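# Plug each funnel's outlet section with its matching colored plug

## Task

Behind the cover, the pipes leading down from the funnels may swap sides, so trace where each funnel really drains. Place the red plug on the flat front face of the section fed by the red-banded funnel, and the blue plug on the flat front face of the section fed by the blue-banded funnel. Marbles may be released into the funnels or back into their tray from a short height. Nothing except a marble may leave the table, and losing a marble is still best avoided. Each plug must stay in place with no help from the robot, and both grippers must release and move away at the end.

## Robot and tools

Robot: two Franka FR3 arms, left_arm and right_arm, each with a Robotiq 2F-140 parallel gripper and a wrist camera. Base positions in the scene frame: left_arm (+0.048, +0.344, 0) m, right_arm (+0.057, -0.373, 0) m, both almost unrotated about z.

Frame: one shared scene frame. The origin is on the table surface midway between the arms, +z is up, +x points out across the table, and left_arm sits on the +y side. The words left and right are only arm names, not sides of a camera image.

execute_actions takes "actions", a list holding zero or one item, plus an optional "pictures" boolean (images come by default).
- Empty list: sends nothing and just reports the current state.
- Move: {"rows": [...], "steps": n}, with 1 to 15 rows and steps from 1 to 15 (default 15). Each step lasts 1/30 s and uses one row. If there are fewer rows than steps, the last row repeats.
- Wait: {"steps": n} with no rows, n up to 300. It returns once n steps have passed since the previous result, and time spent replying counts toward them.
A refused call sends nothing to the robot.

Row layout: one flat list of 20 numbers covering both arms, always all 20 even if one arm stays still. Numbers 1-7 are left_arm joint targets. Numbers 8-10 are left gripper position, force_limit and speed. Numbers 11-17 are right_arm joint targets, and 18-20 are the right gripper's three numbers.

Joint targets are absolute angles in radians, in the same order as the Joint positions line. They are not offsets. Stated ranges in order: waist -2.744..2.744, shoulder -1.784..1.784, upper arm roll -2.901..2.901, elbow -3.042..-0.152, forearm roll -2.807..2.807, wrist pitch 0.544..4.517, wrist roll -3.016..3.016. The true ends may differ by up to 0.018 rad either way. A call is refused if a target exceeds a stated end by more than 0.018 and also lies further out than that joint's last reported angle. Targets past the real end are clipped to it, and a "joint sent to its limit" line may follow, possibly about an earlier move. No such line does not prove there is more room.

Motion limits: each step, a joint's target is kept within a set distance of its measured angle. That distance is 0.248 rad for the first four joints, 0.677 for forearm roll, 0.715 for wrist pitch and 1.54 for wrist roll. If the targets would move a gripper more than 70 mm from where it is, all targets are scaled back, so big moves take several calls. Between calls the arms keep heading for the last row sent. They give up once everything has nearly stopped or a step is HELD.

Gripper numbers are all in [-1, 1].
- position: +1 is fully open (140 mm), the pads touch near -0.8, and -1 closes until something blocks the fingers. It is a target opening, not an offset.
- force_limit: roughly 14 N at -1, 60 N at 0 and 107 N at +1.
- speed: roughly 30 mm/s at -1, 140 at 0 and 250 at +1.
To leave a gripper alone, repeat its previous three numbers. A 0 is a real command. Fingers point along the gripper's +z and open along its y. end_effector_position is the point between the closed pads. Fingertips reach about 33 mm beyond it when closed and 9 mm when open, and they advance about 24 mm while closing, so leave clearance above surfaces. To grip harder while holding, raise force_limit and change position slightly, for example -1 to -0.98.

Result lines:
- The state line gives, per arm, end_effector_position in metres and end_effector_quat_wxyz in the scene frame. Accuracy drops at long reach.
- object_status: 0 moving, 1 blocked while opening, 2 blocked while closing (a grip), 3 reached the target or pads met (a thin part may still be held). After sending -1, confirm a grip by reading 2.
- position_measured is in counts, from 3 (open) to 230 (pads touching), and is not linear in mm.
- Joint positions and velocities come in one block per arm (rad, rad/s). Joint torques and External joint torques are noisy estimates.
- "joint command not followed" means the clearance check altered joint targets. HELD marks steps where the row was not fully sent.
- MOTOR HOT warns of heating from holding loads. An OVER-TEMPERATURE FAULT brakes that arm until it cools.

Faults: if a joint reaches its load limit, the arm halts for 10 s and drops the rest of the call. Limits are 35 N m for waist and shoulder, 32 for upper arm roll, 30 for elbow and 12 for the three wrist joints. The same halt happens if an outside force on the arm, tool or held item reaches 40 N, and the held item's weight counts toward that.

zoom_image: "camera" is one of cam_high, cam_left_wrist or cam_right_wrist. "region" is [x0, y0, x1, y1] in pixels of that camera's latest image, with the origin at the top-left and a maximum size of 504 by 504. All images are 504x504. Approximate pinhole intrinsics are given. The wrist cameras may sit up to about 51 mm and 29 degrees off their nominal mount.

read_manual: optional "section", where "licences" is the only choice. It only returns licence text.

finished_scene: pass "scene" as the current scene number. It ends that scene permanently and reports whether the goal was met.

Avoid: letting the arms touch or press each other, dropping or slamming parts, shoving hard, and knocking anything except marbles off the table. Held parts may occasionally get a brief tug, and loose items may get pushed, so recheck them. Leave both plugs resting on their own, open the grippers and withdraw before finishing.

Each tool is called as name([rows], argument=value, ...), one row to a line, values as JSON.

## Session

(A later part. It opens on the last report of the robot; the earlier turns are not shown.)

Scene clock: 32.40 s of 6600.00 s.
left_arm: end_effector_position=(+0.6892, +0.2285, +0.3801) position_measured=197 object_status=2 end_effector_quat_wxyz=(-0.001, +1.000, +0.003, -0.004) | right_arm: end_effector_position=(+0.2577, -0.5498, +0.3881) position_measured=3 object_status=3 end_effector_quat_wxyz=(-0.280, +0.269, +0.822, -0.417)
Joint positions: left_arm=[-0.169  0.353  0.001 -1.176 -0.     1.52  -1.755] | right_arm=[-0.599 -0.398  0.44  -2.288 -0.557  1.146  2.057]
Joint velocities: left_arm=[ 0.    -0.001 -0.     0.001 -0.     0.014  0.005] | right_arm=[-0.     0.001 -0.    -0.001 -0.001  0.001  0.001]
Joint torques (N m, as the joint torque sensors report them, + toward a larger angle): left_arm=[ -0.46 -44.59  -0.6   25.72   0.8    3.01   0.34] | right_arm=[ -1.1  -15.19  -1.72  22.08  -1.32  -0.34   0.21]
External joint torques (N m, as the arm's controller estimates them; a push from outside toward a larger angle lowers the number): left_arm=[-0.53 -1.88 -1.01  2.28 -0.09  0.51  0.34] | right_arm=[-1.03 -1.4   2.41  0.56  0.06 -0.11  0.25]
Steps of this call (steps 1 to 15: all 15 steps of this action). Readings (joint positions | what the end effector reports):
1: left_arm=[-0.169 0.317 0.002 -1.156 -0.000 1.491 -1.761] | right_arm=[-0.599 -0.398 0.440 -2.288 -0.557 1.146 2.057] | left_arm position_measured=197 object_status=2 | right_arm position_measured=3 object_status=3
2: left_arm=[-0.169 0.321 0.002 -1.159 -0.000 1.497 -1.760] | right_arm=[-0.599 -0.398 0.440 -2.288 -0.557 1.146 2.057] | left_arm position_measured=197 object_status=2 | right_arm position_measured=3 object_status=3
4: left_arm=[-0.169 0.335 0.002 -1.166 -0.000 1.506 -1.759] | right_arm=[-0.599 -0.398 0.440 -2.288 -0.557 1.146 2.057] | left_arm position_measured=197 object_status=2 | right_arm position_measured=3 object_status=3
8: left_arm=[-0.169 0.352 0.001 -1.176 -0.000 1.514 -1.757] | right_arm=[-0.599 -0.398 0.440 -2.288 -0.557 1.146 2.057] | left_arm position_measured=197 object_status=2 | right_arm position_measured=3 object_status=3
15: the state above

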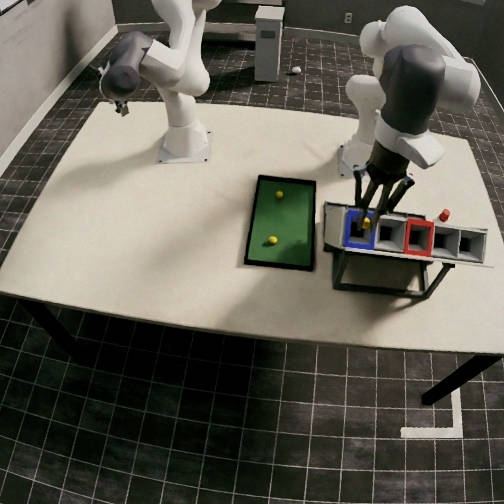

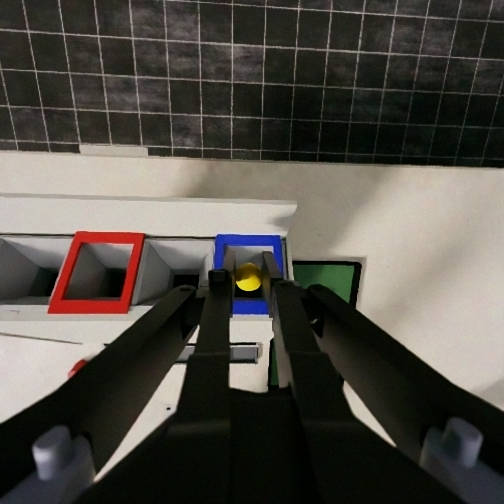

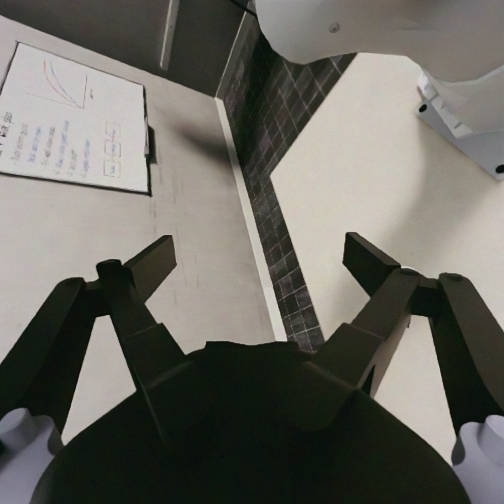

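execute_actions([
  {"rows":[[-0.17,0.35,0,-1.175,0,1.525,-1.75,-0.2,-0.7,-0.3,-0.6,-0.4,0.442,-2.287,-0.557,1.144,2.057,1,-0.5,0]],"steps":12},
], pictures=false)

execute_actions([
  {"rows":[[-0.17,0.05,0,-1.3,0,1.45,-1.75,0.1,-0.7,-0.3,-0.6,-0.4,0.442,-2.287,-0.557,1.144,2.057,1,-0.5,0]],"steps":10},
], pictures=false)

execute_actions([
  {"rows":[[-0.1,-0.785,0,-2.25,0,1.5,-1.68,0.1,-0.7,-0.3,-0.6,-0.4,0.442,-2.287,-0.557,1.144,2.057,1,-0.5,0]]},
], pictures=false)

execute_actions([
  {"steps":30},
])

execute_actions([
  {"rows":[[-0.88,-0.338,0,-2.625,0,2.287,-2.46,0.1,-0.7,-0.3,-0.6,-0.4,0.442,-2.287,-0.557,1.144,2.057,1,-0.5,0]]},
], pictures=false)

execute_actions([
  {"steps":35},
])

Scene clock: 39.50 s of 6600.00 s.
left_arm: end_effector_position=(+0.6900, +0.2282, +0.3806) position_measured=154 object_status=0 end_effector_quat_wxyz=(-0.001, +1.000, +0.002, -0.003) | right_arm: end_effector_position=(+0.2577, -0.5498, +0.3881) position_measured=3 object_status=3 end_effector_quat_wxyz=(-0.280, +0.269, +0.822, -0.417)
Joint positions: left_arm=[-0.169  0.353  0.001 -1.176 -0.     1.522 -1.754] | right_arm=[-0.599 -0.398  0.44  -2.288 -0.557  1.146  2.057]
Joint velocities: left_arm=[-0.     0.     0.001 -0.001  0.    -0.    -0.001] | right_arm=[-0.     0.001 -0.    -0.001  0.    -0.     0.   ]
Joint torques (N m, as the joint torque sensors report them, + toward a larger angle): left_arm=[ -1.41 -43.86  -0.59  25.87   0.73   2.8    0.4 ] | right_arm=[ -0.9  -14.59  -1.43  21.77  -1.36  -0.33   0.18]
External joint torques (N m, as the arm's controller estimates them; a push from outside toward a larger angle lowers the number): left_arm=[-1.45 -1.38 -0.98  2.55 -0.16  0.31  0.4 ] | right_arm=[-0.89 -0.77  2.63  0.23  0.01 -0.1   0.22]
Steps of this call (steps 1 to 15: the robot went on to your last target; steps 16 to 90: nothing new was sent; then 3.70 s passed at rest; steps 91 to 102: all 12 steps of this action). Readings (joint positions | what the end effector reports):
91: left_arm=[-0.169 0.353 0.001 -1.176 -0.000 1.522 -1.754] | right_arm=[-0.599 -0.398 0.440 -2.288 -0.557 1.146 2.057] | left_arm position_measured=197 object_status=0 | right_arm position_measured=3 object_status=3
92: left_arm=[-0.169 0.353 0.001 -1.176 -0.000 1.522 -1.754] | right_arm=[-0.599 -0.398 0.440 -2.288 -0.557 1.146 2.057] | left_arm position_measured=196 object_status=0 | right_arm position_measured=3 object_status=3
94: left_arm=[-0.169 0.353 0.001 -1.176 -0.000 1.522 -1.754] | right_arm=[-0.599 -0.398 0.440 -2.288 -0.557 1.146 2.057] | left_arm position_measured=180 object_status=0 | right_arm position_measured=3 object_status=3
98: left_arm=[-0.169 0.353 0.001 -1.176 -0.000 1.522 -1.754] | right_arm=[-0.599 -0.398 0.440 -2.288 -0.557 1.146 2.057] | left_arm position_measured=157 object_status=0 | right_arm position_measured=3 object_status=3
102: the state above

Scene clock: 39.83 s of 6600.00 s.
left_arm: end_effector_position=(+0.6201, +0.2408, +0.5136) position_measured=117 object_status=0 end_effector_quat_wxyz=(+0.013, +0.998, +0.002, +0.069) | right_arm: end_effector_position=(+0.2577, -0.5498, +0.3881) position_measured=3 object_status=3 end_effector_quat_wxyz=(-0.280, +0.269, +0.822, -0.417)
Joint positions: left_arm=[-0.169  0.046  0.001 -1.283 -0.     1.469 -1.754] | right_arm=[-0.599 -0.398  0.44  -2.288 -0.557  1.146  2.057]
Joint velocities: left_arm=[ 0.    -0.351 -0.001  0.005  0.001 -0.065  0.001] | right_arm=[ 0.001 -0.     0.002 -0.    -0.001  0.    -0.001]
Joint torques (N m, as the joint torque sensors report them, + toward a larger angle): left_arm=[ -0.75 -11.54  -1.72  12.86   0.78   1.7    0.37] | right_arm=[ -0.99 -14.54  -1.59  21.1   -1.39  -0.36   0.12]
External joint torques (N m, as the arm's controller estimates them; a push from outside toward a larger angle lowers the number): left_arm=[-0.59 -1.23 -1.58  1.34  0.16 -0.34  0.36] | right_arm=[-1.04 -0.63  2.42 -0.53 -0.02 -0.13  0.15]
Steps of this call (steps 1 to 10: all 10 steps of this action). Readings (joint positions | what the end effector reports):
1: left_arm=[-0.169 0.331 0.001 -1.206 -0.000 1.517 -1.754] | right_arm=[-0.599 -0.398 0.440 -2.288 -0.557 1.146 2.057] | left_arm position_measured=154 object_status=0 | right_arm position_measured=3 object_status=3
2: left_arm=[-0.169 0.300 0.001 -1.232 -0.000 1.508 -1.754] | right_arm=[-0.599 -0.398 0.440 -2.288 -0.557 1.146 2.057] | left_arm position_measured=149 object_status=0 | right_arm position_measured=3 object_status=3
4: left_arm=[-0.169 0.228 0.001 -1.262 -0.000 1.496 -1.754] | right_arm=[-0.599 -0.398 0.440 -2.288 -0.557 1.146 2.057] | left_arm position_measured=138 object_status=0 | right_arm position_measured=3 object_status=3
8: left_arm=[-0.169 0.083 0.001 -1.285 -0.000 1.474 -1.754] | right_arm=[-0.599 -0.398 0.440 -2.288 -0.557 1.146 2.057] | left_arm position_measured=117 object_status=0 | right_arm position_measured=3 object_status=3
10: the state above

Scene clock: 40.33 s of 6600.00 s.
left_arm: end_effector_position=(+0.3617, +0.3092, +0.4406) position_measured=117 object_status=3 end_effector_quat_wxyz=(+0.005, +0.999, +0.009, +0.033) | right_arm: end_effector_position=(+0.2577, -0.5498, +0.3881) position_measured=3 object_status=3 end_effector_quat_wxyz=(-0.280, +0.269, +0.822, -0.417)
Joint positions: left_arm=[-0.102 -0.774  0.002 -2.203 -0.001  1.497 -1.7  ] | right_arm=[-0.599 -0.398  0.44  -2.288 -0.557  1.146  2.057]
Joint velocities: left_arm=[ 0.003 -0.112 -0.004 -0.662  0.    -0.004  0.055] | right_arm=[ 0.001  0.001  0.001  0.001 -0.001 -0.001  0.   ]
Joint torques (N m, as the joint torque sensors report them, + toward a larger angle): left_arm=[ 0.28 -4.65 -0.47 27.91  0.94  3.07  0.41] | right_arm=[ -0.96 -15.12  -1.17  21.08  -1.39  -0.34   0.13]
External joint torques (N m, as the arm's controller estimates them; a push from outside toward a larger angle lowers the number): left_arm=[ 0.42 -0.46  0.52  0.29 -0.05 -0.57  0.41] | right_arm=[-1.02 -1.22  2.83 -0.55 -0.02 -0.11  0.17]
Steps of this call (steps 1 to 15: all 15 steps of this action). Readings (joint positions | what the end effector reports):
1: left_arm=[-0.158 -0.002 -0.005 -1.347 -0.001 1.480 -1.748] | right_arm=[-0.599 -0.398 0.440 -2.288 -0.557 1.146 2.057] | left_arm position_measured=117 object_status=0 | right_arm position_measured=3 object_status=3
2: left_arm=[-0.145 -0.063 -0.006 -1.420 -0.001 1.482 -1.742] | right_arm=[-0.599 -0.398 0.440 -2.288 -0.557 1.146 2.057] | left_arm position_measured=117 object_status=0 | right_arm position_measured=3 object_status=3
4: left_arm=[-0.122 -0.197 -0.001 -1.563 -0.001 1.487 -1.732] | right_arm=[-0.599 -0.398 0.440 -2.288 -0.557 1.146 2.057] | left_arm position_measured=117 object_status=3 | right_arm position_measured=3 object_status=3
8: left_arm=[-0.104 -0.486 0.003 -1.846 -0.001 1.494 -1.717] | right_arm=[-0.599 -0.398 0.440 -2.288 -0.557 1.146 2.057] | left_arm position_measured=117 object_status=3 | right_arm position_measured=3 object_status=3
15: the state above

Scene clock: 41.33 s of 6600.00 s.
left_arm: end_effector_position=(+0.3526, +0.3100, +0.4218) position_measured=117 object_status=3 end_effector_quat_wxyz=(+0.003, +1.000, +0.001, +0.015) | right_arm: end_effector_position=(+0.2577, -0.5498, +0.3881) position_measured=3 object_status=3 end_effector_quat_wxyz=(-0.280, +0.269, +0.822, -0.417)
Joint positions: left_arm=[-0.102 -0.782  0.002 -2.249 -0.001  1.497 -1.685] | right_arm=[-0.599 -0.398  0.44  -2.288 -0.557  1.146  2.057]
Joint velocities: left_arm=[-0.    -0.002 -0.    -0.     0.     0.     0.002] | right_arm=[-0.     0.001  0.001  0.001 -0.001  0.     0.   ]
Joint torques (N m, as the joint torque sensors report them, + toward a larger angle): left_arm=[ 2.16 -4.91 -2.5  23.89  0.92  2.89  0.33] | right_arm=[ -1.04 -15.4   -2.13  21.01  -1.28  -0.24   0.11]
External joint torques (N m, as the arm's controller estimates them; a push from outside toward a larger angle lowers the number): left_arm=[ 2.15 -0.58 -1.78  0.81  0.04  0.29  0.33] | right_arm=[-1.1  -1.44  1.87 -0.65  0.09 -0.01  0.15]
Steps of this call (steps 1 to 30: the robot went on to your last target). Readings (joint positions | what the end effector reports):
1: left_arm=[-0.102 -0.776 0.002 -2.221 -0.001 1.497 -1.699] | right_arm=[-0.599 -0.398 0.440 -2.288 -0.557 1.146 2.057] | left_arm position_measured=117 object_status=3 | right_arm position_measured=3 object_status=3
2: left_arm=[-0.102 -0.776 0.002 -2.232 -0.001 1.497 -1.697] | right_arm=[-0.599 -0.398 0.440 -2.288 -0.557 1.146 2.057] | left_arm position_measured=117 object_status=3 | right_arm position_measured=3 object_status=3
4: left_arm=[-0.102 -0.777 0.002 -2.244 -0.001 1.497 -1.695] | right_arm=[-0.599 -0.398 0.440 -2.288 -0.557 1.146 2.057] | left_arm position_measured=117 object_status=3 | right_arm position_measured=3 object_status=3
8: left_arm=[-0.102 -0.781 0.002 -2.248 -0.001 1.497 -1.691] | right_arm=[-0.599 -0.398 0.440 -2.288 -0.557 1.146 2.057] | left_arm position_measured=117 object_status=3 | right_arm position_measured=3 object_status=3
30: the state above
All arms were judged still, so your last target was given up. Only a new action makes them travel on or press farther. Fingers that are still opening or closing keep moving.

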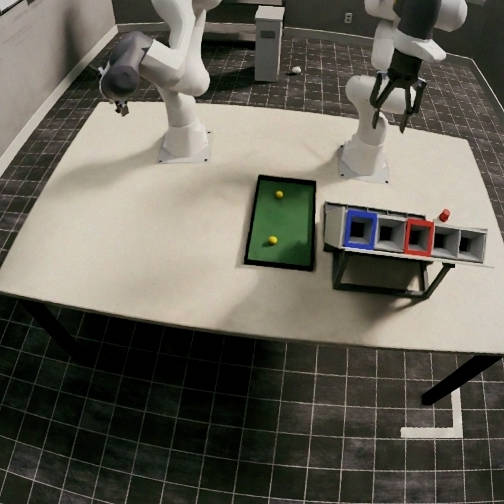

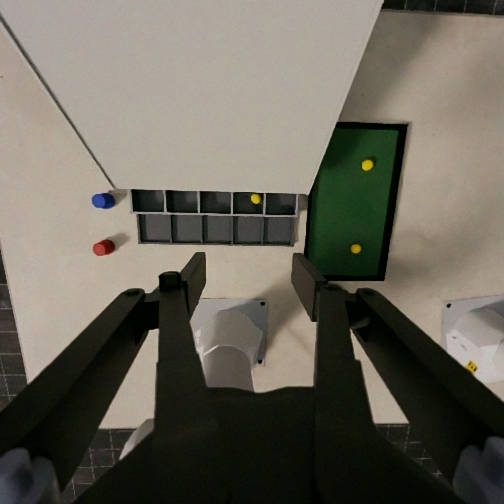

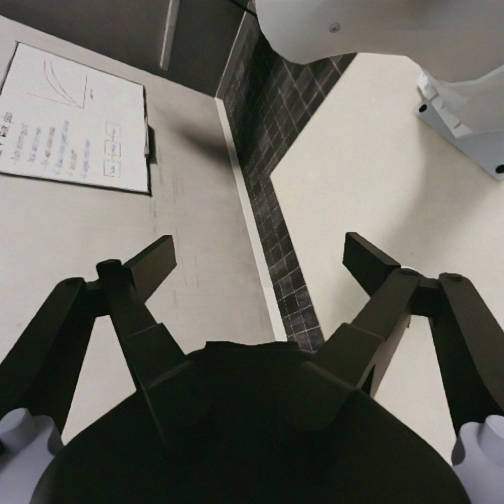

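Scene clock: 41.83 s of 6600.00 s.
left_arm: end_effector_position=(+0.3556, +0.1574, +0.1893) position_measured=117 object_status=3 end_effector_quat_wxyz=(-0.030, +0.997, -0.040, -0.057) | right_arm: end_effector_position=(+0.2577, -0.5498, +0.3881) position_measured=3 object_status=3 end_effector_quat_wxyz=(-0.280, +0.269, +0.822, -0.417)
Joint positions: left_arm=[-0.542 -0.42   0.009 -2.563  0.001  2.014 -2.035] | right_arm=[-0.599 -0.398  0.44  -2.288 -0.557  1.146  2.057]
Joint velocities: left_arm=[-1.273  0.632 -0.091 -0.447 -0.001  0.864 -0.777] | right_arm=[-0.001  0.001 -0.001 -0.001  0.001 -0.001 -0.001]
Joint torques (N m, as the joint torque sensors report them, + toward a larger angle): left_arm=[  2.32 -23.08   0.95  28.97   0.72   2.95  -0.16] | right_arm=[ -0.46 -14.74  -1.37  21.69  -1.28  -0.36   0.06]
External joint torques (N m, as the arm's controller estimates them; a push from outside toward a larger angle lowers the number): left_arm=[-1.43  2.3  -0.25  1.08  0.03  0.5  -0.14] | right_arm=[-0.4  -0.87  2.76  0.1   0.1  -0.12  0.1 ]
Steps of this call (steps 1 to 15: all 15 steps of this action). Readings (joint positions | what the end effector reports):
1: left_arm=[-0.119 -0.777 0.006 -2.260 0.000 1.532 -1.706] | right_arm=[-0.599 -0.398 0.440 -2.288 -0.557 1.146 2.057] | left_arm position_measured=117 object_status=3 | right_arm position_measured=3 object_status=3
2: left_arm=[-0.142 -0.761 0.007 -2.278 0.000 1.571 -1.729] | right_arm=[-0.599 -0.398 0.440 -2.288 -0.557 1.146 2.057] | left_arm position_measured=117 object_status=3 | right_arm position_measured=3 object_status=3
4: left_arm=[-0.188 -0.718 0.007 -2.322 0.000 1.646 -1.773] | right_arm=[-0.599 -0.398 0.440 -2.288 -0.557 1.146 2.057] | left_arm position_measured=117 object_status=3 | right_arm position_measured=3 object_status=3
8: left_arm=[-0.291 -0.615 0.008 -2.421 0.000 1.786 -1.862] | right_arm=[-0.599 -0.398 0.440 -2.288 -0.557 1.146 2.057] | left_arm position_measured=117 object_status=3 | right_arm position_measured=3 object_status=3
15: the state above

Scene clock: 43.00 s of 6600.00 s.
left_arm: end_effector_position=(+0.3028, +0.0298, +0.1510) position_measured=117 object_status=3 end_effector_quat_wxyz=(-0.000, +1.000, -0.008, +0.000) | right_arm: end_effector_position=(+0.2577, -0.5498, +0.3881) position_measured=3 object_status=3 end_effector_quat_wxyz=(-0.280, +0.269, +0.822, -0.417)
Joint positions: left_arm=[-0.878 -0.34  -0.002 -2.624  0.001  2.284 -2.446] | right_arm=[-0.599 -0.398  0.44  -2.288 -0.557  1.146  2.057]
Joint velocities: left_arm=[-0.001 -0.001 -0.001 -0.     0.001  0.003 -0.036] | right_arm=[-0.     0.001  0.001  0.    -0.    -0.001 -0.   ]
Joint torques (N m, as the joint torque sensors report them, + toward a larger angle): left_arm=[ -1.55 -16.58   0.21  22.89   0.47   2.92  -0.07] | right_arm=[ -0.79 -14.5   -1.45  21.4   -1.41  -0.3    0.06]
External joint torques (N m, as the arm's controller estimates them; a push from outside toward a larger angle lowers the number): left_arm=[-1.5   1.64  0.59  0.55 -0.22  0.44 -0.07] | right_arm=[-0.73 -0.66  2.67 -0.2  -0.03 -0.07  0.1 ]
Steps of this call (steps 1 to 35: the robot went on to your last target). Readings (joint positions | what the end effector reports):
1: left_arm=[-0.590 -0.401 0.009 -2.577 0.001 2.043 -2.062] | right_arm=[-0.599 -0.398 0.440 -2.288 -0.557 1.146 2.057] | left_arm position_measured=117 object_status=3 | right_arm position_measured=3 object_status=3
2: left_arm=[-0.640 -0.385 0.008 -2.589 0.001 2.070 -2.088] | right_arm=[-0.599 -0.398 0.440 -2.288 -0.557 1.146 2.057] | left_arm position_measured=117 object_status=3 | right_arm position_measured=3 object_status=3
4: left_arm=[-0.741 -0.362 0.005 -2.605 0.001 2.122 -2.142] | right_arm=[-0.599 -0.398 0.440 -2.288 -0.557 1.146 2.057] | left_arm position_measured=117 object_status=3 | right_arm position_measured=3 object_status=3
8: left_arm=[-0.859 -0.341 -0.008 -2.622 0.001 2.210 -2.253] | right_arm=[-0.599 -0.398 0.440 -2.288 -0.557 1.146 2.057] | left_arm position_measured=117 object_status=3 | right_arm position_measured=3 object_status=3
35: the state above

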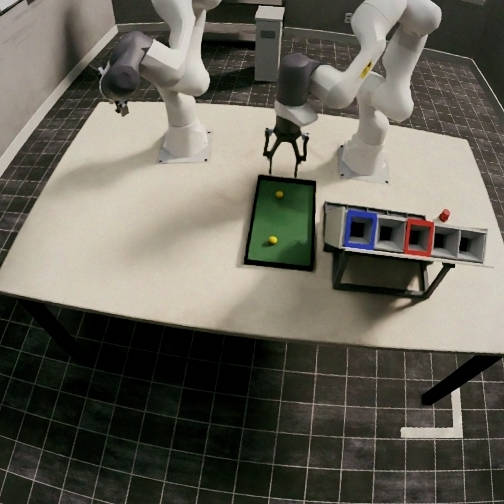

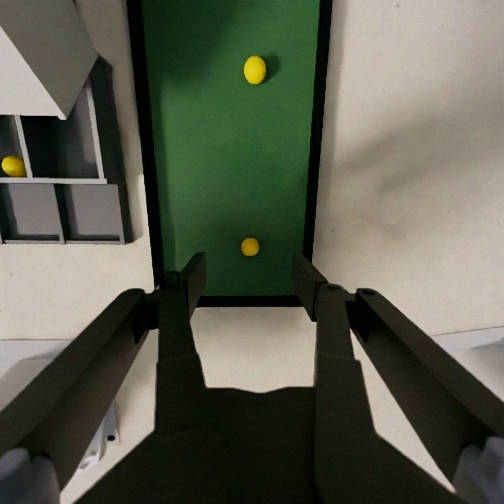

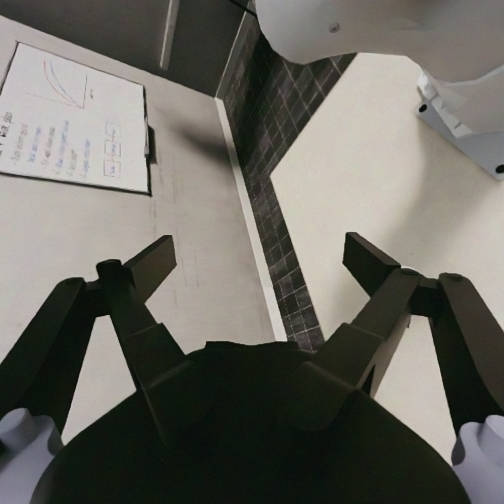

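execute_actions([
  {"rows":[[-0.877,-0.25,0,-2.65,0,2.46,-2.46,0.1,-0.7,-0.3,-0.6,-0.4,0.442,-2.287,-0.557,1.144,2.057,1,-0.5,0],[-0.877,-0.25,0,-2.65,0,2.46,-2.46,0.1,-0.7,-0.3,-0.6,-0.4,0.442,-2.287,-0.557,1.144,2.057,1,-0.5,0],[-0.877,-0.25,0,-2.65,0,2.46,-2.46,0.1,-0.7,-0.3,-0.6,-0.4,0.442,-2.287,-0.557,1.144,2.057,1,-0.5,0],[-0.877,-0.165,0,-2.678,0,2.57,-2.46,0.1,-0.7,-0.3,-0.6,-0.4,0.442,-2.287,-0.557,1.144,2.057,1,-0.5,0],[-0.877,-0.165,0,-2.678,0,2.57,-2.46,0.1,-0.7,-0.3,-0.6,-0.4,0.442,-2.287,-0.557,1.144,2.057,1,-0.5,0],[-0.877,-0.165,0,-2.678,0,2.57,-2.46,0.1,-0.7,-0.3,-0.6,-0.4,0.442,-2.287,-0.557,1.144,2.057,1,-0.5,0],[-0.877,-0.08,0,-2.697,0,2.617,-2.46,0.1,-0.7,-0.3,-0.6,-0.4,0.442,-2.287,-0.557,1.144,2.057,1,-0.5,0]]},
], pictures=false)

execute_actions([
  {"steps":12},
], pictures=false)

execute_actions([
  {"rows":[[-0.877,-0.08,0,-2.697,0,2.617,-2.46,-1,-0.7,-0.3,-0.6,-0.4,0.442,-2.287,-0.557,1.144,2.057,1,-0.5,0]]},
], pictures=false)

execute_actions([
  {"steps":10},
])

Scene clock: 50.87 s of 6600.00 s.
left_arm: end_effector_position=(+0.2981, +0.0355, +0.0420) position_measured=117 object_status=3 end_effector_quat_wxyz=(-0.013, +1.000, -0.002, -0.010) | right_arm: end_effector_position=(+0.2577, -0.5498, +0.3881) position_measured=3 object_status=3 end_effector_quat_wxyz=(-0.280, +0.269, +0.822, -0.417)
Joint positions: left_arm=[-0.878 -0.081 -0.001 -2.699  0.001  2.585 -2.456] | right_arm=[-0.599 -0.398  0.44  -2.288 -0.557  1.146  2.057]
Joint velocities: left_arm=[-0.001  0.001  0.     0.015  0.001  0.18   0.   ] | right_arm=[ 0.     0.001 -0.001  0.001  0.    -0.001  0.   ]
Joint torques (N m, as the joint torque sensors report them, + toward a larger angle): left_arm=[  0.69 -22.13   0.98  20.54   0.22   2.63  -0.02] | right_arm=[ -0.91 -14.85  -1.68  21.45  -1.37  -0.34   0.05]
External joint torques (N m, as the arm's controller estimates them; a push from outside toward a larger angle lowers the number): left_arm=[ 0.67  0.84  1.05  2.73 -0.24  0.32 -0.02] | right_arm=[-0.92 -0.99  2.37 -0.19  0.   -0.11  0.08]
Steps of this call (steps 1 to 30: the robot went on to your last target; steps 31 to 90: nothing new was sent; then 4.37 s passed at rest; steps 91 to 105: all 15 steps of this action). Readings (joint positions | what the end effector reports):
91: left_arm=[-0.878 -0.326 -0.002 -2.625 0.001 2.314 -2.456] | right_arm=[-0.599 -0.398 0.440 -2.288 -0.557 1.146 2.057] | left_arm position_measured=117 object_status=3 | right_arm position_measured=3 object_status=3
92: left_arm=[-0.878 -0.304 -0.001 -2.629 0.001 2.342 -2.456] | right_arm=[-0.599 -0.398 0.440 -2.288 -0.557 1.146 2.057] | left_arm position_measured=117 object_status=3 | right_arm position_measured=3 object_status=3
94: left_arm=[-0.878 -0.257 -0.001 -2.644 0.001 2.400 -2.456] | right_arm=[-0.599 -0.398 0.440 -2.288 -0.557 1.146 2.057] | left_arm position_measured=117 object_status=3 | right_arm position_measured=3 object_status=3
98: left_arm=[-0.878 -0.139 -0.001 -2.679 0.001 2.507 -2.456] | right_arm=[-0.599 -0.398 0.440 -2.288 -0.557 1.146 2.057] | left_arm position_measured=117 object_status=3 | right_arm position_measured=3 object_status=3
105: the state above

Scene clock: 51.27 s of 6600.00 s.
left_arm: end_effector_position=(+0.3038, +0.0284, +0.0445) position_measured=117 object_status=3 end_effector_quat_wxyz=(-0.002, +1.000, -0.002, -0.002) | right_arm: end_effector_position=(+0.2577, -0.5498, +0.3881) position_measured=3 object_status=3 end_effector_quat_wxyz=(-0.280, +0.269, +0.822, -0.417)
Joint positions: left_arm=[-0.878 -0.081 -0.001 -2.698  0.001  2.612 -2.456] | right_arm=[-0.599 -0.398  0.44  -2.288 -0.557  1.146  2.057]
Joint velocities: left_arm=[-0.    -0.     0.     0.001  0.001  0.016  0.001] | right_arm=[-0.    -0.001 -0.001  0.    -0.001  0.    -0.001]
Joint torques (N m, as the joint torque sensors report them, + toward a larger angle): left_arm=[  0.58 -22.61  -0.19  20.06   0.22   2.83  -0.11] | right_arm=[ -1.06 -14.31  -1.65  22.08  -1.32  -0.28   0.09]
External joint torques (N m, as the arm's controller estimates them; a push from outside toward a larger angle lowers the number): left_arm=[ 0.52  0.55 -0.17  1.86 -0.23  0.36 -0.11] | right_arm=[-0.98 -0.38  2.51  0.42  0.06 -0.05  0.13]
Steps of this call (steps 1 to 12: the robot went on to your last target). Readings (joint positions | what the end effector reports):
1: left_arm=[-0.878 -0.081 -0.001 -2.699 0.001 2.590 -2.456] | right_arm=[-0.599 -0.398 0.440 -2.288 -0.557 1.146 2.057] | left_arm position_measured=117 object_status=3 | right_arm position_measured=3 object_status=3
2: left_arm=[-0.878 -0.081 -0.001 -2.698 0.001 2.595 -2.456] | right_arm=[-0.599 -0.398 0.440 -2.288 -0.557 1.146 2.057] | left_arm position_measured=117 object_status=3 | right_arm position_measured=3 object_status=3
4: left_arm=[-0.878 -0.081 -0.001 -2.698 0.001 2.601 -2.456] | right_arm=[-0.599 -0.398 0.440 -2.288 -0.557 1.146 2.057] | left_arm position_measured=117 object_status=3 | right_arm position_measured=3 object_status=3
8: left_arm=[-0.878 -0.081 -0.001 -2.698 0.001 2.609 -2.456] | right_arm=[-0.599 -0.398 0.440 -2.288 -0.557 1.146 2.057] | left_arm position_measured=117 object_status=3 | right_arm position_measured=3 object_status=3
12: the state above

Scene clock: 51.77 s of 6600.00 s.
left_arm: end_effector_position=(+0.3044, +0.0277, +0.0448) position_measured=196 object_status=0 end_effector_quat_wxyz=(-0.001, +1.000, -0.002, -0.001) | right_arm: end_effector_position=(+0.2577, -0.5498, +0.3881) position_measured=3 object_status=3 end_effector_quat_wxyz=(-0.280, +0.269, +0.822, -0.417)
Joint positions: left_arm=[-0.878 -0.081 -0.001 -2.698  0.001  2.614 -2.456] | right_arm=[-0.599 -0.398  0.44  -2.288 -0.557  1.146  2.057]
Joint velocities: left_arm=[-0.    -0.    -0.    -0.001  0.     0.     0.   ] | right_arm=[-0.001 -0.    -0.001  0.    -0.    -0.001  0.001]
Joint torques (N m, as the joint torque sensors report them, + toward a larger angle): left_arm=[  0.78 -22.63  -0.2   19.99   0.23   2.89   0.04] | right_arm=[ -0.53 -14.62  -2.38  21.82  -1.33  -0.29   0.11]
External joint torques (N m, as the arm's controller estimates them; a push from outside toward a larger angle lowers the number): left_arm=[ 0.82  0.57 -0.07  1.79 -0.23  0.41  0.04] | right_arm=[-0.45 -0.69  1.77  0.19  0.06 -0.05  0.15]
Steps of this call (steps 1 to 15: all 15 steps of this action). Readings (joint positions | what the end effector reports):
1: left_arm=[-0.878 -0.081 -0.001 -2.698 0.001 2.612 -2.456] | right_arm=[-0.599 -0.398 0.440 -2.288 -0.557 1.146 2.057] | left_arm position_measured=117 object_status=0 | right_arm position_measured=3 object_status=3
2: left_arm=[-0.878 -0.081 -0.001 -2.698 0.001 2.613 -2.456] | right_arm=[-0.599 -0.398 0.440 -2.288 -0.557 1.146 2.057] | left_arm position_measured=122 object_status=0 | right_arm position_measured=3 object_status=3
4: left_arm=[-0.878 -0.081 -0.001 -2.698 0.001 2.613 -2.456] | right_arm=[-0.599 -0.398 0.440 -2.288 -0.557 1.146 2.057] | left_arm position_measured=133 object_status=0 | right_arm position_measured=3 object_status=3
8: left_arm=[-0.878 -0.081 -0.001 -2.698 0.001 2.614 -2.456] | right_arm=[-0.599 -0.398 0.440 -2.288 -0.557 1.146 2.057] | left_arm position_measured=156 object_status=0 | right_arm position_measured=3 object_status=3
15: the state above

Scene clock: 52.10 s of 6600.00 s.
left_arm: end_effector_position=(+0.3044, +0.0277, +0.0448) position_measured=196 object_status=2 end_effector_quat_wxyz=(-0.001, +1.000, -0.002, -0.001) | right_arm: end_effector_position=(+0.2577, -0.5498, +0.3881) position_measured=3 object_status=3 end_effector_quat_wxyz=(-0.280, +0.269, +0.822, -0.417)
Joint positions: left_arm=[-0.878 -0.081 -0.001 -2.698  0.001  2.614 -2.456] | right_arm=[-0.599 -0.398  0.44  -2.288 -0.557  1.146  2.057]
Joint velocities: left_arm=[ 0.     0.001  0.    -0.002  0.    -0.     0.002] | right_arm=[-0.     0.     0.001  0.001 -0.    -0.001 -0.001]
Joint torques (N m, as the joint torque sensors report them, + toward a larger angle): left_arm=[  0.61 -22.44   0.85  20.82   0.2    2.85  -0.01] | right_arm=[ -1.45 -14.25  -1.55  21.4   -1.42  -0.27   0.1 ]
External joint torques (N m, as the arm's controller estimates them; a push from outside toward a larger angle lowers the number): left_arm=[ 0.59  0.69  0.91  2.73 -0.25  0.39 -0.01] | right_arm=[-1.47 -0.37  2.49 -0.22 -0.05 -0.04  0.14]
Steps of this call (steps 1 to 10: the robot went on to your last target). Readings (joint positions | what the end effector reports):
1: left_arm=[-0.878 -0.081 -0.001 -2.698 0.001 2.614 -2.456] | right_arm=[-0.599 -0.398 0.440 -2.288 -0.557 1.146 2.057] | left_arm position_measured=196 object_status=0 | right_arm position_measured=3 object_status=3
2: left_arm=[-0.878 -0.081 -0.001 -2.698 0.001 2.614 -2.456] | right_arm=[-0.599 -0.398 0.440 -2.288 -0.557 1.146 2.057] | left_arm position_measured=196 object_status=0 | right_arm position_measured=3 object_status=3
4: left_arm=[-0.878 -0.081 -0.001 -2.698 0.001 2.614 -2.456] | right_arm=[-0.599 -0.398 0.440 -2.288 -0.557 1.146 2.057] | left_arm position_measured=196 object_status=0 | right_arm position_measured=3 object_status=3
8: left_arm=[-0.878 -0.081 -0.001 -2.698 0.001 2.614 -2.456] | right_arm=[-0.599 -0.398 0.440 -2.288 -0.557 1.146 2.057] | left_arm position_measured=196 object_status=2 | right_arm position_measured=3 object_status=3
10: the state above

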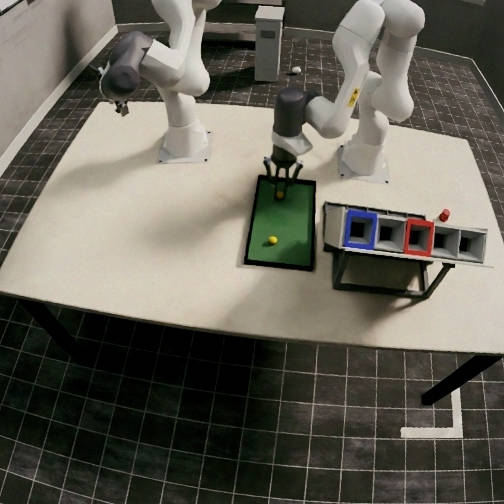

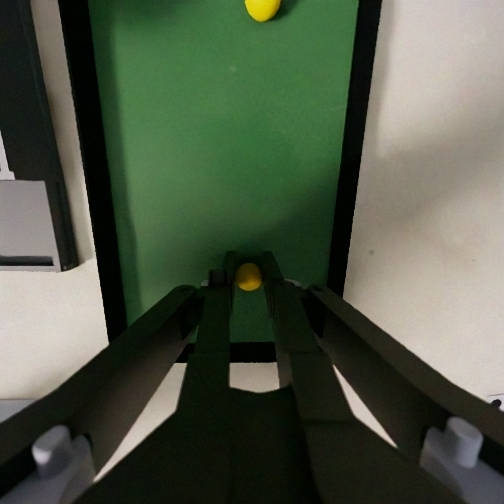

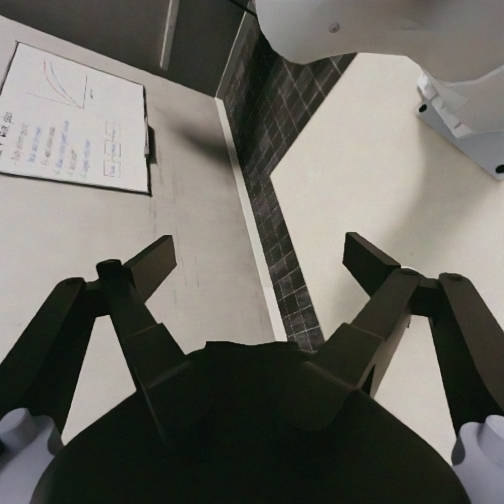

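execute_actions([
  {"rows":[[-0.877,-0.338,0,-2.625,0,2.27,-2.4,-1,-0.7,-0.3,-0.6,-0.4,0.442,-2.287,-0.557,1.144,2.057,1,-0.5,0]],"steps":10},
], pictures=false)

execute_actions([
  {"rows":[[-0.7,-0.4,0,-1.8,0,1.45,-1.8,-1,-0.7,-0.3,-0.6,-0.4,0.442,-2.287,-0.557,1.144,2.057,1,-0.5,0]]},
], pictures=false)

execute_actions([
  {"steps":8},
], pictures=false)

execute_actions([
  {"rows":[[0.064,0.05,0,-1.35,0,1.45,-1.516,-1,-0.7,-0.3,-0.6,-0.4,0.442,-2.287,-0.557,1.144,2.057,1,-0.5,0]]},
], pictures=false)

execute_actions([
  {"steps":10},
], pictures=false)

execute_actions([
  {"rows":[[0.064,0.17,0,-1.26,0,1.48,-1.516,-1,-0.7,-0.3,-0.6,-0.4,0.442,-2.287,-0.557,1.144,2.057,1,-0.5,0],[0.064,0.17,0,-1.26,0,1.48,-1.516,-1,-0.7,-0.3,-0.6,-0.4,0.442,-2.287,-0.557,1.144,2.057,1,-0.5,0],[0.064,0.17,0,-1.26,0,1.48,-1.516,-1,-0.7,-0.3,-0.6,-0.4,0.442,-2.287,-0.557,1.144,2.057,1,-0.5,0],[0.064,0.17,0,-1.26,0,1.48,-1.516,-1,-0.7,-0.3,-0.6,-0.4,0.442,-2.287,-0.557,1.144,2.057,1,-0.5,0],[0.064,0.26,0,-1.22,0,1.51,-1.516,-1,-0.7,-0.3,-0.6,-0.4,0.442,-2.287,-0.557,1.144,2.057,1,-0.5,0]]},
], pictures=false)

execute_actions([
  {"rows":[[0.064,0.303,0,-1.245,0,1.548,-1.516,-1,-0.7,-0.3,-0.6,-0.4,0.442,-2.287,-0.557,1.144,2.057,1,-0.5,0]]},
])

Scene clock: 62.43 s of 6600.00 s.
left_arm: end_effector_position=(+0.3136, +0.0166, +0.1571) position_measured=196 object_status=2 end_effector_quat_wxyz=(+0.019, +1.000, -0.019, +0.017) | right_arm: end_effector_position=(+0.2577, -0.5498, +0.3881) position_measured=3 object_status=3 end_effector_quat_wxyz=(-0.280, +0.269, +0.822, -0.417)
Joint positions: left_arm=[-0.878 -0.339 -0.001 -2.62   0.001  2.332 -2.423] | right_arm=[-0.599 -0.398  0.44  -2.288 -0.557  1.146  2.057]
Joint velocities: left_arm=[-0.     0.001  0.    -0.039 -0.001 -0.354  0.064] | right_arm=[ 0.    -0.001 -0.    -0.     0.001  0.001 -0.   ]
Joint torques (N m, as the joint torque sensors report them, + toward a larger angle): left_arm=[  0.62 -17.79   0.36  22.51   0.42   2.16   0.41] | right_arm=[ -1.09 -14.19  -1.76  21.31  -1.5   -0.21   0.09]
External joint torques (N m, as the arm's controller estimates them; a push from outside toward a larger angle lowers the number): left_arm=[ 0.61 -1.07  0.68  0.67 -0.25 -0.39  0.41] | right_arm=[-1.12 -0.17  2.28 -0.38 -0.12  0.02  0.13]
Steps of this call (steps 1 to 15: the robot went on to your last target; steps 16 to 90: nothing new was sent; then 7.00 s passed at rest; steps 91 to 100: all 10 steps of this action). Readings (joint positions | what the end effector reports):
91: left_arm=[-0.878 -0.105 -0.001 -2.695 0.001 2.570 -2.453] | right_arm=[-0.599 -0.398 0.440 -2.288 -0.557 1.146 2.057] | left_arm position_measured=196 object_status=2 | right_arm position_measured=3 object_status=3
92: left_arm=[-0.878 -0.152 -0.001 -2.687 0.001 2.528 -2.449] | right_arm=[-0.599 -0.398 0.440 -2.288 -0.557 1.146 2.057] | left_arm position_measured=196 object_status=2 | right_arm position_measured=3 object_status=3
94: left_arm=[-0.878 -0.249 -0.001 -2.654 0.001 2.449 -2.441] | right_arm=[-0.599 -0.398 0.440 -2.288 -0.557 1.146 2.057] | left_arm position_measured=196 object_status=2 | right_arm position_measured=3 object_status=3
98: left_arm=[-0.878 -0.335 -0.001 -2.619 0.001 2.359 -2.428] | right_arm=[-0.599 -0.398 0.440 -2.288 -0.557 1.146 2.057] | left_arm position_measured=196 object_status=2 | right_arm position_measured=3 object_status=3
100: the state above

Scene clock: 62.93 s of 6600.00 s.
left_arm: end_effector_position=(+0.3834, +0.0504, +0.4262) position_measured=196 object_status=2 end_effector_quat_wxyz=(+0.015, +0.992, -0.121, +0.023) | right_arm: end_effector_position=(+0.2577, -0.5498, +0.3881) position_measured=3 object_status=3 end_effector_quat_wxyz=(-0.280, +0.269, +0.822, -0.417)
Joint positions: left_arm=[-0.709 -0.388  0.    -1.958  0.     1.625 -2.048] | right_arm=[-0.599 -0.398  0.44  -2.288 -0.557  1.146  2.057]
Joint velocities: left_arm=[ 0.061 -0.083  0.     1.52   0.001 -0.712  0.616] | right_arm=[ 0.    -0.001 -0.001 -0.001 -0.     0.001  0.001]
Joint torques (N m, as the joint torque sensors report them, + toward a larger angle): left_arm=[  1.18 -18.86  -1.7   18.98   0.69   0.59   0.43] | right_arm=[ -0.29 -14.88  -1.9   20.89  -1.38  -0.33   0.1 ]
External joint torques (N m, as the arm's controller estimates them; a push from outside toward a larger angle lowers the number): left_arm=[ 1.52 -1.26 -1.17  2.84 -0.19 -0.63  0.44] | right_arm=[-0.24 -1.01  2.22 -0.7   0.   -0.1   0.14]
Steps of this call (steps 1 to 15: all 15 steps of this action). Readings (joint positions | what the end effector reports):
1: left_arm=[-0.859 -0.338 -0.008 -2.597 0.000 2.270 -2.394] | right_arm=[-0.599 -0.398 0.440 -2.288 -0.557 1.146 2.057] | left_arm position_measured=196 object_status=2 | right_arm position_measured=3 object_status=3
2: left_arm=[-0.836 -0.342 -0.009 -2.564 0.000 2.209 -2.366] | right_arm=[-0.599 -0.398 0.440 -2.288 -0.557 1.146 2.057] | left_arm position_measured=196 object_status=2 | right_arm position_measured=3 object_status=3
4: left_arm=[-0.798 -0.354 -0.005 -2.491 0.000 2.092 -2.313] | right_arm=[-0.599 -0.398 0.440 -2.288 -0.557 1.146 2.057] | left_arm position_measured=196 object_status=2 | right_arm position_measured=3 object_status=3
8: left_arm=[-0.745 -0.373 -0.001 -2.322 0.000 1.875 -2.208] | right_arm=[-0.599 -0.398 0.440 -2.288 -0.557 1.146 2.057] | left_arm position_measured=196 object_status=2 | right_arm position_measured=3 object_status=3
15: the state above

Scene clock: 63.20 s of 6600.00 s.
left_arm: end_effector_position=(+0.3751, +0.0616, +0.4977) position_measured=196 object_status=2 end_effector_quat_wxyz=(+0.025, +0.981, -0.187, +0.044) | right_arm: end_effector_position=(+0.2577, -0.5498, +0.3881) position_measured=3 object_status=3 end_effector_quat_wxyz=(-0.280, +0.269, +0.822, -0.417)
Joint positions: left_arm=[-0.702 -0.41   0.    -1.8    0.     1.492 -1.906] | right_arm=[-0.599 -0.398  0.44  -2.288 -0.557  1.146  2.057]
Joint velocities: left_arm=[ 0.001  0.055  0.001  0.008  0.    -0.235  0.336] | right_arm=[-0.001  0.    -0.001 -0.     0.001 -0.     0.   ]
Joint torques (N m, as the joint torque sensors report them, + toward a larger angle): left_arm=[  0.82 -11.82  -0.5   24.     0.61   2.45   0.55] | right_arm=[ -0.86 -14.68  -2.13  22.27  -1.3   -0.46   0.26]
External joint torques (N m, as the arm's controller estimates them; a push from outside toward a larger angle lowers the number): left_arm=[ 0.89  2.37 -0.01  2.55 -0.23 -0.26  0.54] | right_arm=[-0.82 -0.77  1.97  0.63  0.09 -0.22  0.3 ]
Steps of this call (steps 1 to 8: the robot went on to your last target). Readings (joint positions | what the end effector reports):
1: left_arm=[-0.707 -0.390 0.000 -1.906 0.000 1.596 -2.023] | right_arm=[-0.599 -0.398 0.440 -2.288 -0.557 1.146 2.057] | left_arm position_measured=196 object_status=2 | right_arm position_measured=3 object_status=3
2: left_arm=[-0.705 -0.396 0.000 -1.866 0.000 1.572 -2.000] | right_arm=[-0.599 -0.398 0.440 -2.288 -0.557 1.146 2.057] | left_arm position_measured=196 object_status=2 | right_arm position_measured=3 object_status=3
4: left_arm=[-0.703 -0.409 0.000 -1.820 0.000 1.536 -1.962] | right_arm=[-0.599 -0.398 0.440 -2.288 -0.557 1.146 2.057] | left_arm position_measured=196 object_status=2 | right_arm position_measured=3 object_status=3
8: the state above

Scene clock: 63.70 s of 6600.00 s.
left_arm: end_effector_position=(+0.5946, +0.2443, +0.4783) position_measured=196 object_status=2 end_effector_quat_wxyz=(+0.005, +0.999, -0.024, +0.027) | right_arm: end_effector_position=(+0.2577, -0.5498, +0.3881) position_measured=3 object_status=3 end_effector_quat_wxyz=(-0.280, +0.269, +0.822, -0.417)
Joint positions: left_arm=[-0.161  0.006 -0.008 -1.404 -0.002  1.466 -1.702] | right_arm=[-0.599 -0.398  0.44  -2.288 -0.557  1.146  2.057]
Joint velocities: left_arm=[ 1.052  0.298  0.093  0.212  0.    -0.014  0.271] | right_arm=[ 0.     0.001 -0.001 -0.001  0.001 -0.001  0.001]
Joint torques (N m, as the joint torque sensors report them, + toward a larger angle): left_arm=[ -2.26 -35.69  -2.13  27.67   1.07   1.97   0.42] | right_arm=[ -0.2  -14.45  -2.09  20.2   -1.29  -0.37   0.1 ]
External joint torques (N m, as the arm's controller estimates them; a push from outside toward a larger angle lowers the number): left_arm=[ 1.23  1.74  0.64  3.31  0.07 -0.36  0.42] | right_arm=[-0.19 -0.67  1.98 -1.33  0.07 -0.13  0.13]
Steps of this call (steps 1 to 15: all 15 steps of this action). Readings (joint positions | what the end effector reports):
1: left_arm=[-0.671 -0.383 -0.012 -1.763 -0.002 1.479 -1.885] | right_arm=[-0.599 -0.398 0.440 -2.288 -0.557 1.146 2.057] | left_arm position_measured=196 object_status=2 | right_arm position_measured=3 object_status=3
2: left_arm=[-0.635 -0.347 -0.016 -1.719 -0.002 1.479 -1.866] | right_arm=[-0.599 -0.398 0.440 -2.288 -0.557 1.146 2.057] | left_arm position_measured=196 object_status=2 | right_arm position_measured=3 object_status=3
4: left_arm=[-0.562 -0.273 -0.015 -1.640 -0.002 1.476 -1.833] | right_arm=[-0.599 -0.398 0.440 -2.288 -0.557 1.146 2.057] | left_arm position_measured=196 object_status=2 | right_arm position_measured=3 object_status=3
8: left_arm=[-0.420 -0.133 -0.012 -1.505 -0.002 1.472 -1.778] | right_arm=[-0.599 -0.398 0.440 -2.288 -0.557 1.146 2.057] | left_arm position_measured=196 object_status=2 | right_arm position_measured=3 object_status=3
15: the state above

Scene clock: 64.03 s of 6600.00 s.
left_arm: end_effector_position=(+0.6139, +0.3804, +0.4767) position_measured=196 object_status=2 end_effector_quat_wxyz=(-0.001, +0.999, +0.041, +0.026) | right_arm: end_effector_position=(+0.2577, -0.5498, +0.3881) position_measured=3 object_status=3 end_effector_quat_wxyz=(-0.280, +0.269, +0.822, -0.417)
Joint positions: left_arm=[ 0.064  0.049  0.01  -1.354 -0.     1.455 -1.589] | right_arm=[-0.599 -0.398  0.44  -2.288 -0.557  1.146  2.057]
Joint velocities: left_arm=[ 0.015 -0.001 -0.051  0.038 -0.001 -0.014  0.229] | right_arm=[ 0.001  0.    -0.    -0.     0.     0.001 -0.001]
Joint torques (N m, as the joint torque sensors report them, + toward a larger angle): left_arm=[ -0.1  -31.63  -3.38  25.29   0.77   2.42   0.34] | right_arm=[ -0.85 -15.    -2.12  21.54  -1.37  -0.36   0.14]
External joint torques (N m, as the arm's controller estimates them; a push from outside toward a larger angle lowers the number): left_arm=[ 2.61 -0.22 -0.93  3.12  0.3  -0.19  0.34] | right_arm=[-0.87 -1.09  1.93 -0.11  0.   -0.14  0.18]
Steps of this call (steps 1 to 10: the robot went on to your last target). Readings (joint positions | what the end effector reports):
1: left_arm=[-0.123 0.016 -0.007 -1.396 -0.002 1.465 -1.692] | right_arm=[-0.599 -0.398 0.440 -2.288 -0.557 1.146 2.057] | left_arm position_measured=196 object_status=2 | right_arm position_measured=3 object_status=3
2: left_arm=[-0.086 0.024 -0.006 -1.388 -0.002 1.464 -1.681] | right_arm=[-0.599 -0.398 0.440 -2.288 -0.557 1.146 2.057] | left_arm position_measured=196 object_status=2 | right_arm position_measured=3 object_status=3
4: left_arm=[-0.012 0.039 -0.003 -1.371 -0.002 1.461 -1.653] | right_arm=[-0.599 -0.398 0.440 -2.288 -0.557 1.146 2.057] | left_arm position_measured=196 object_status=2 | right_arm position_measured=3 object_status=3
8: left_arm=[0.059 0.049 0.012 -1.357 -0.000 1.457 -1.606] | right_arm=[-0.599 -0.398 0.440 -2.288 -0.557 1.146 2.057] | left_arm position_measured=196 object_status=2 | right_arm position_measured=3 object_status=3
10: the state above

Scene clock: 64.53 s of 6600.00 s.
left_arm: end_effector_position=(+0.6769, +0.3792, +0.4110) position_measured=196 object_status=2 end_effector_quat_wxyz=(-0.000, +1.000, +0.009, +0.005) | right_arm: end_effector_position=(+0.2577, -0.5498, +0.3881) position_measured=3 object_status=3 end_effector_quat_wxyz=(-0.280, +0.269, +0.822, -0.417)
Joint positions: left_arm=[ 0.065  0.266  0.002 -1.226 -0.     1.502 -1.533] | right_arm=[-0.599 -0.398  0.44  -2.288 -0.557  1.146  2.057]
Joint velocities: left_arm=[ 0.001 -0.044 -0.001  0.055 -0.     0.033  0.045] | right_arm=[-0.    -0.001  0.001 -0.     0.001  0.     0.001]
Joint torques (N m, as the joint torque sensors report them, + toward a larger angle): left_arm=[  0.12 -41.54  -1.14  26.34   0.66   2.91   0.24] | right_arm=[ -1.12 -15.22  -1.66  21.22  -1.43  -0.42   0.14]
External joint torques (N m, as the arm's controller estimates them; a push from outside toward a larger angle lowers the number): left_arm=[ 0.15 -1.6  -1.4   3.16 -0.22  0.38  0.24] | right_arm=[-1.19 -1.21  2.33 -0.44 -0.06 -0.19  0.18]
Steps of this call (steps 1 to 15: all 15 steps of this action). Readings (joint positions | what the end effector reports):
1: left_arm=[0.065 0.070 0.008 -1.322 -0.000 1.456 -1.582] | right_arm=[-0.599 -0.398 0.440 -2.288 -0.557 1.146 2.057] | left_arm position_measured=196 object_status=2 | right_arm position_measured=3 object_status=3
2: left_arm=[0.065 0.095 0.006 -1.296 -0.000 1.462 -1.575] | right_arm=[-0.599 -0.398 0.440 -2.288 -0.557 1.146 2.057] | left_arm position_measured=196 object_status=2 | right_arm position_measured=3 object_status=3
4: left_arm=[0.065 0.136 0.003 -1.275 -0.000 1.469 -1.565] | right_arm=[-0.599 -0.398 0.440 -2.288 -0.557 1.146 2.057] | left_arm position_measured=196 object_status=2 | right_arm position_measured=3 object_status=3
8: left_arm=[0.065 0.237 0.002 -1.233 -0.000 1.491 -1.549] | right_arm=[-0.599 -0.398 0.440 -2.288 -0.557 1.146 2.057] | left_arm position_measured=196 object_status=2 | right_arm position_measured=3 object_status=3
15: the state above

Scene clock: 65.03 s of 6600.00 s.
left_arm: end_effector_position=(+0.6879, +0.3798, +0.3797) position_measured=196 object_status=2 end_effector_quat_wxyz=(+0.000, +1.000, +0.004, -0.005) | right_arm: end_effector_position=(+0.2577, -0.5498, +0.3881) position_measured=3 object_status=3 end_effector_quat_wxyz=(-0.280, +0.269, +0.822, -0.417)
Joint positions: left_arm=[ 0.065  0.306  0.001 -1.247 -0.     1.543 -1.522] | right_arm=[-0.599 -0.398  0.44  -2.288 -0.557  1.146  2.057]
Joint velocities: left_arm=[-0.    -0.002  0.     0.    -0.     0.015  0.011] | right_arm=[-0.001  0.001 -0.    -0.001  0.001 -0.     0.001]
Joint torques (N m, as the joint torque sensors report them, + toward a larger angle): left_arm=[ -0.36 -43.47  -1.05  25.78   0.73   2.81   0.21] | right_arm=[ -1.06 -14.69  -1.81  21.93  -1.4   -0.46   0.13]
External joint torques (N m, as the arm's controller estimates them; a push from outside toward a larger angle lowers the number): left_arm=[-0.27 -2.05 -1.29  2.22 -0.14  0.32  0.21] | right_arm=[-1.01 -0.84  2.31  0.35 -0.02 -0.22  0.17]
Steps of this call (steps 1 to 15: all 15 steps of this action). Readings (joint positions | what the end effector reports):
1: left_arm=[0.065 0.267 0.002 -1.226 -0.000 1.510 -1.532] | right_arm=[-0.599 -0.398 0.440 -2.288 -0.557 1.146 2.057] | left_arm position_measured=196 object_status=2 | right_arm position_measured=3 object_status=3
2: left_arm=[0.065 0.272 0.002 -1.228 -0.000 1.517 -1.531] | right_arm=[-0.599 -0.398 0.440 -2.288 -0.557 1.146 2.057] | left_arm position_measured=196 object_status=2 | right_arm position_measured=3 object_status=3
4: left_arm=[0.065 0.287 0.001 -1.236 -0.000 1.527 -1.529] | right_arm=[-0.599 -0.398 0.440 -2.288 -0.557 1.146 2.057] | left_arm position_measured=196 object_status=2 | right_arm position_measured=3 object_status=3
8: left_arm=[0.065 0.305 0.001 -1.246 -0.000 1.536 -1.525] | right_arm=[-0.599 -0.398 0.440 -2.288 -0.557 1.146 2.057] | left_arm position_measured=196 object_status=2 | right_arm position_measured=3 object_status=3
15: the state above

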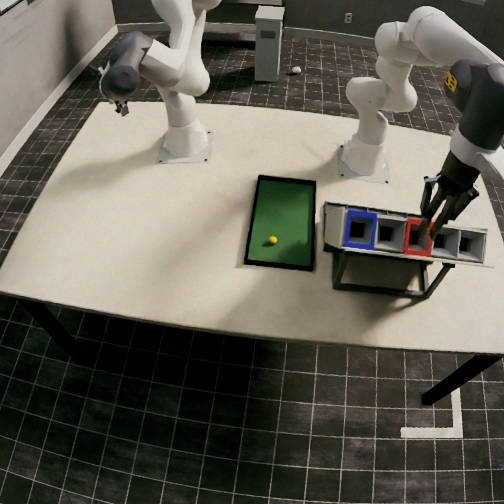

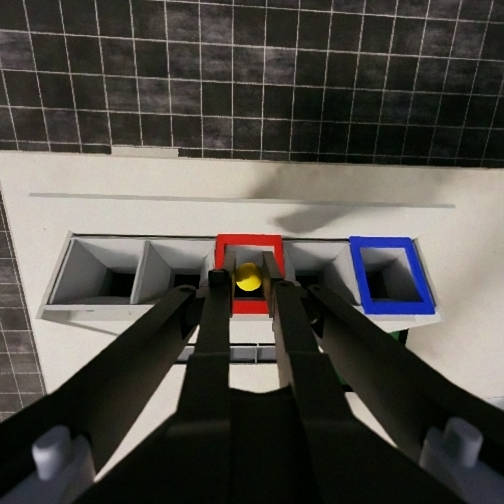

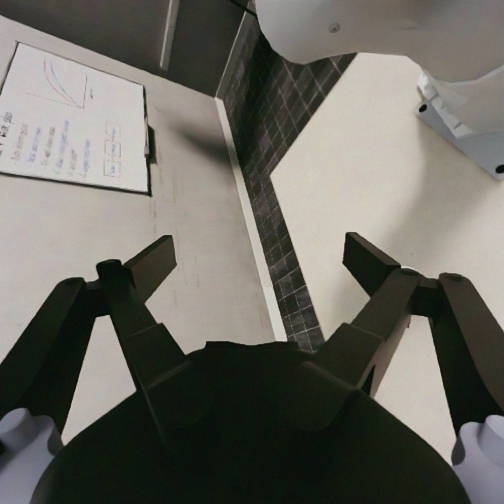

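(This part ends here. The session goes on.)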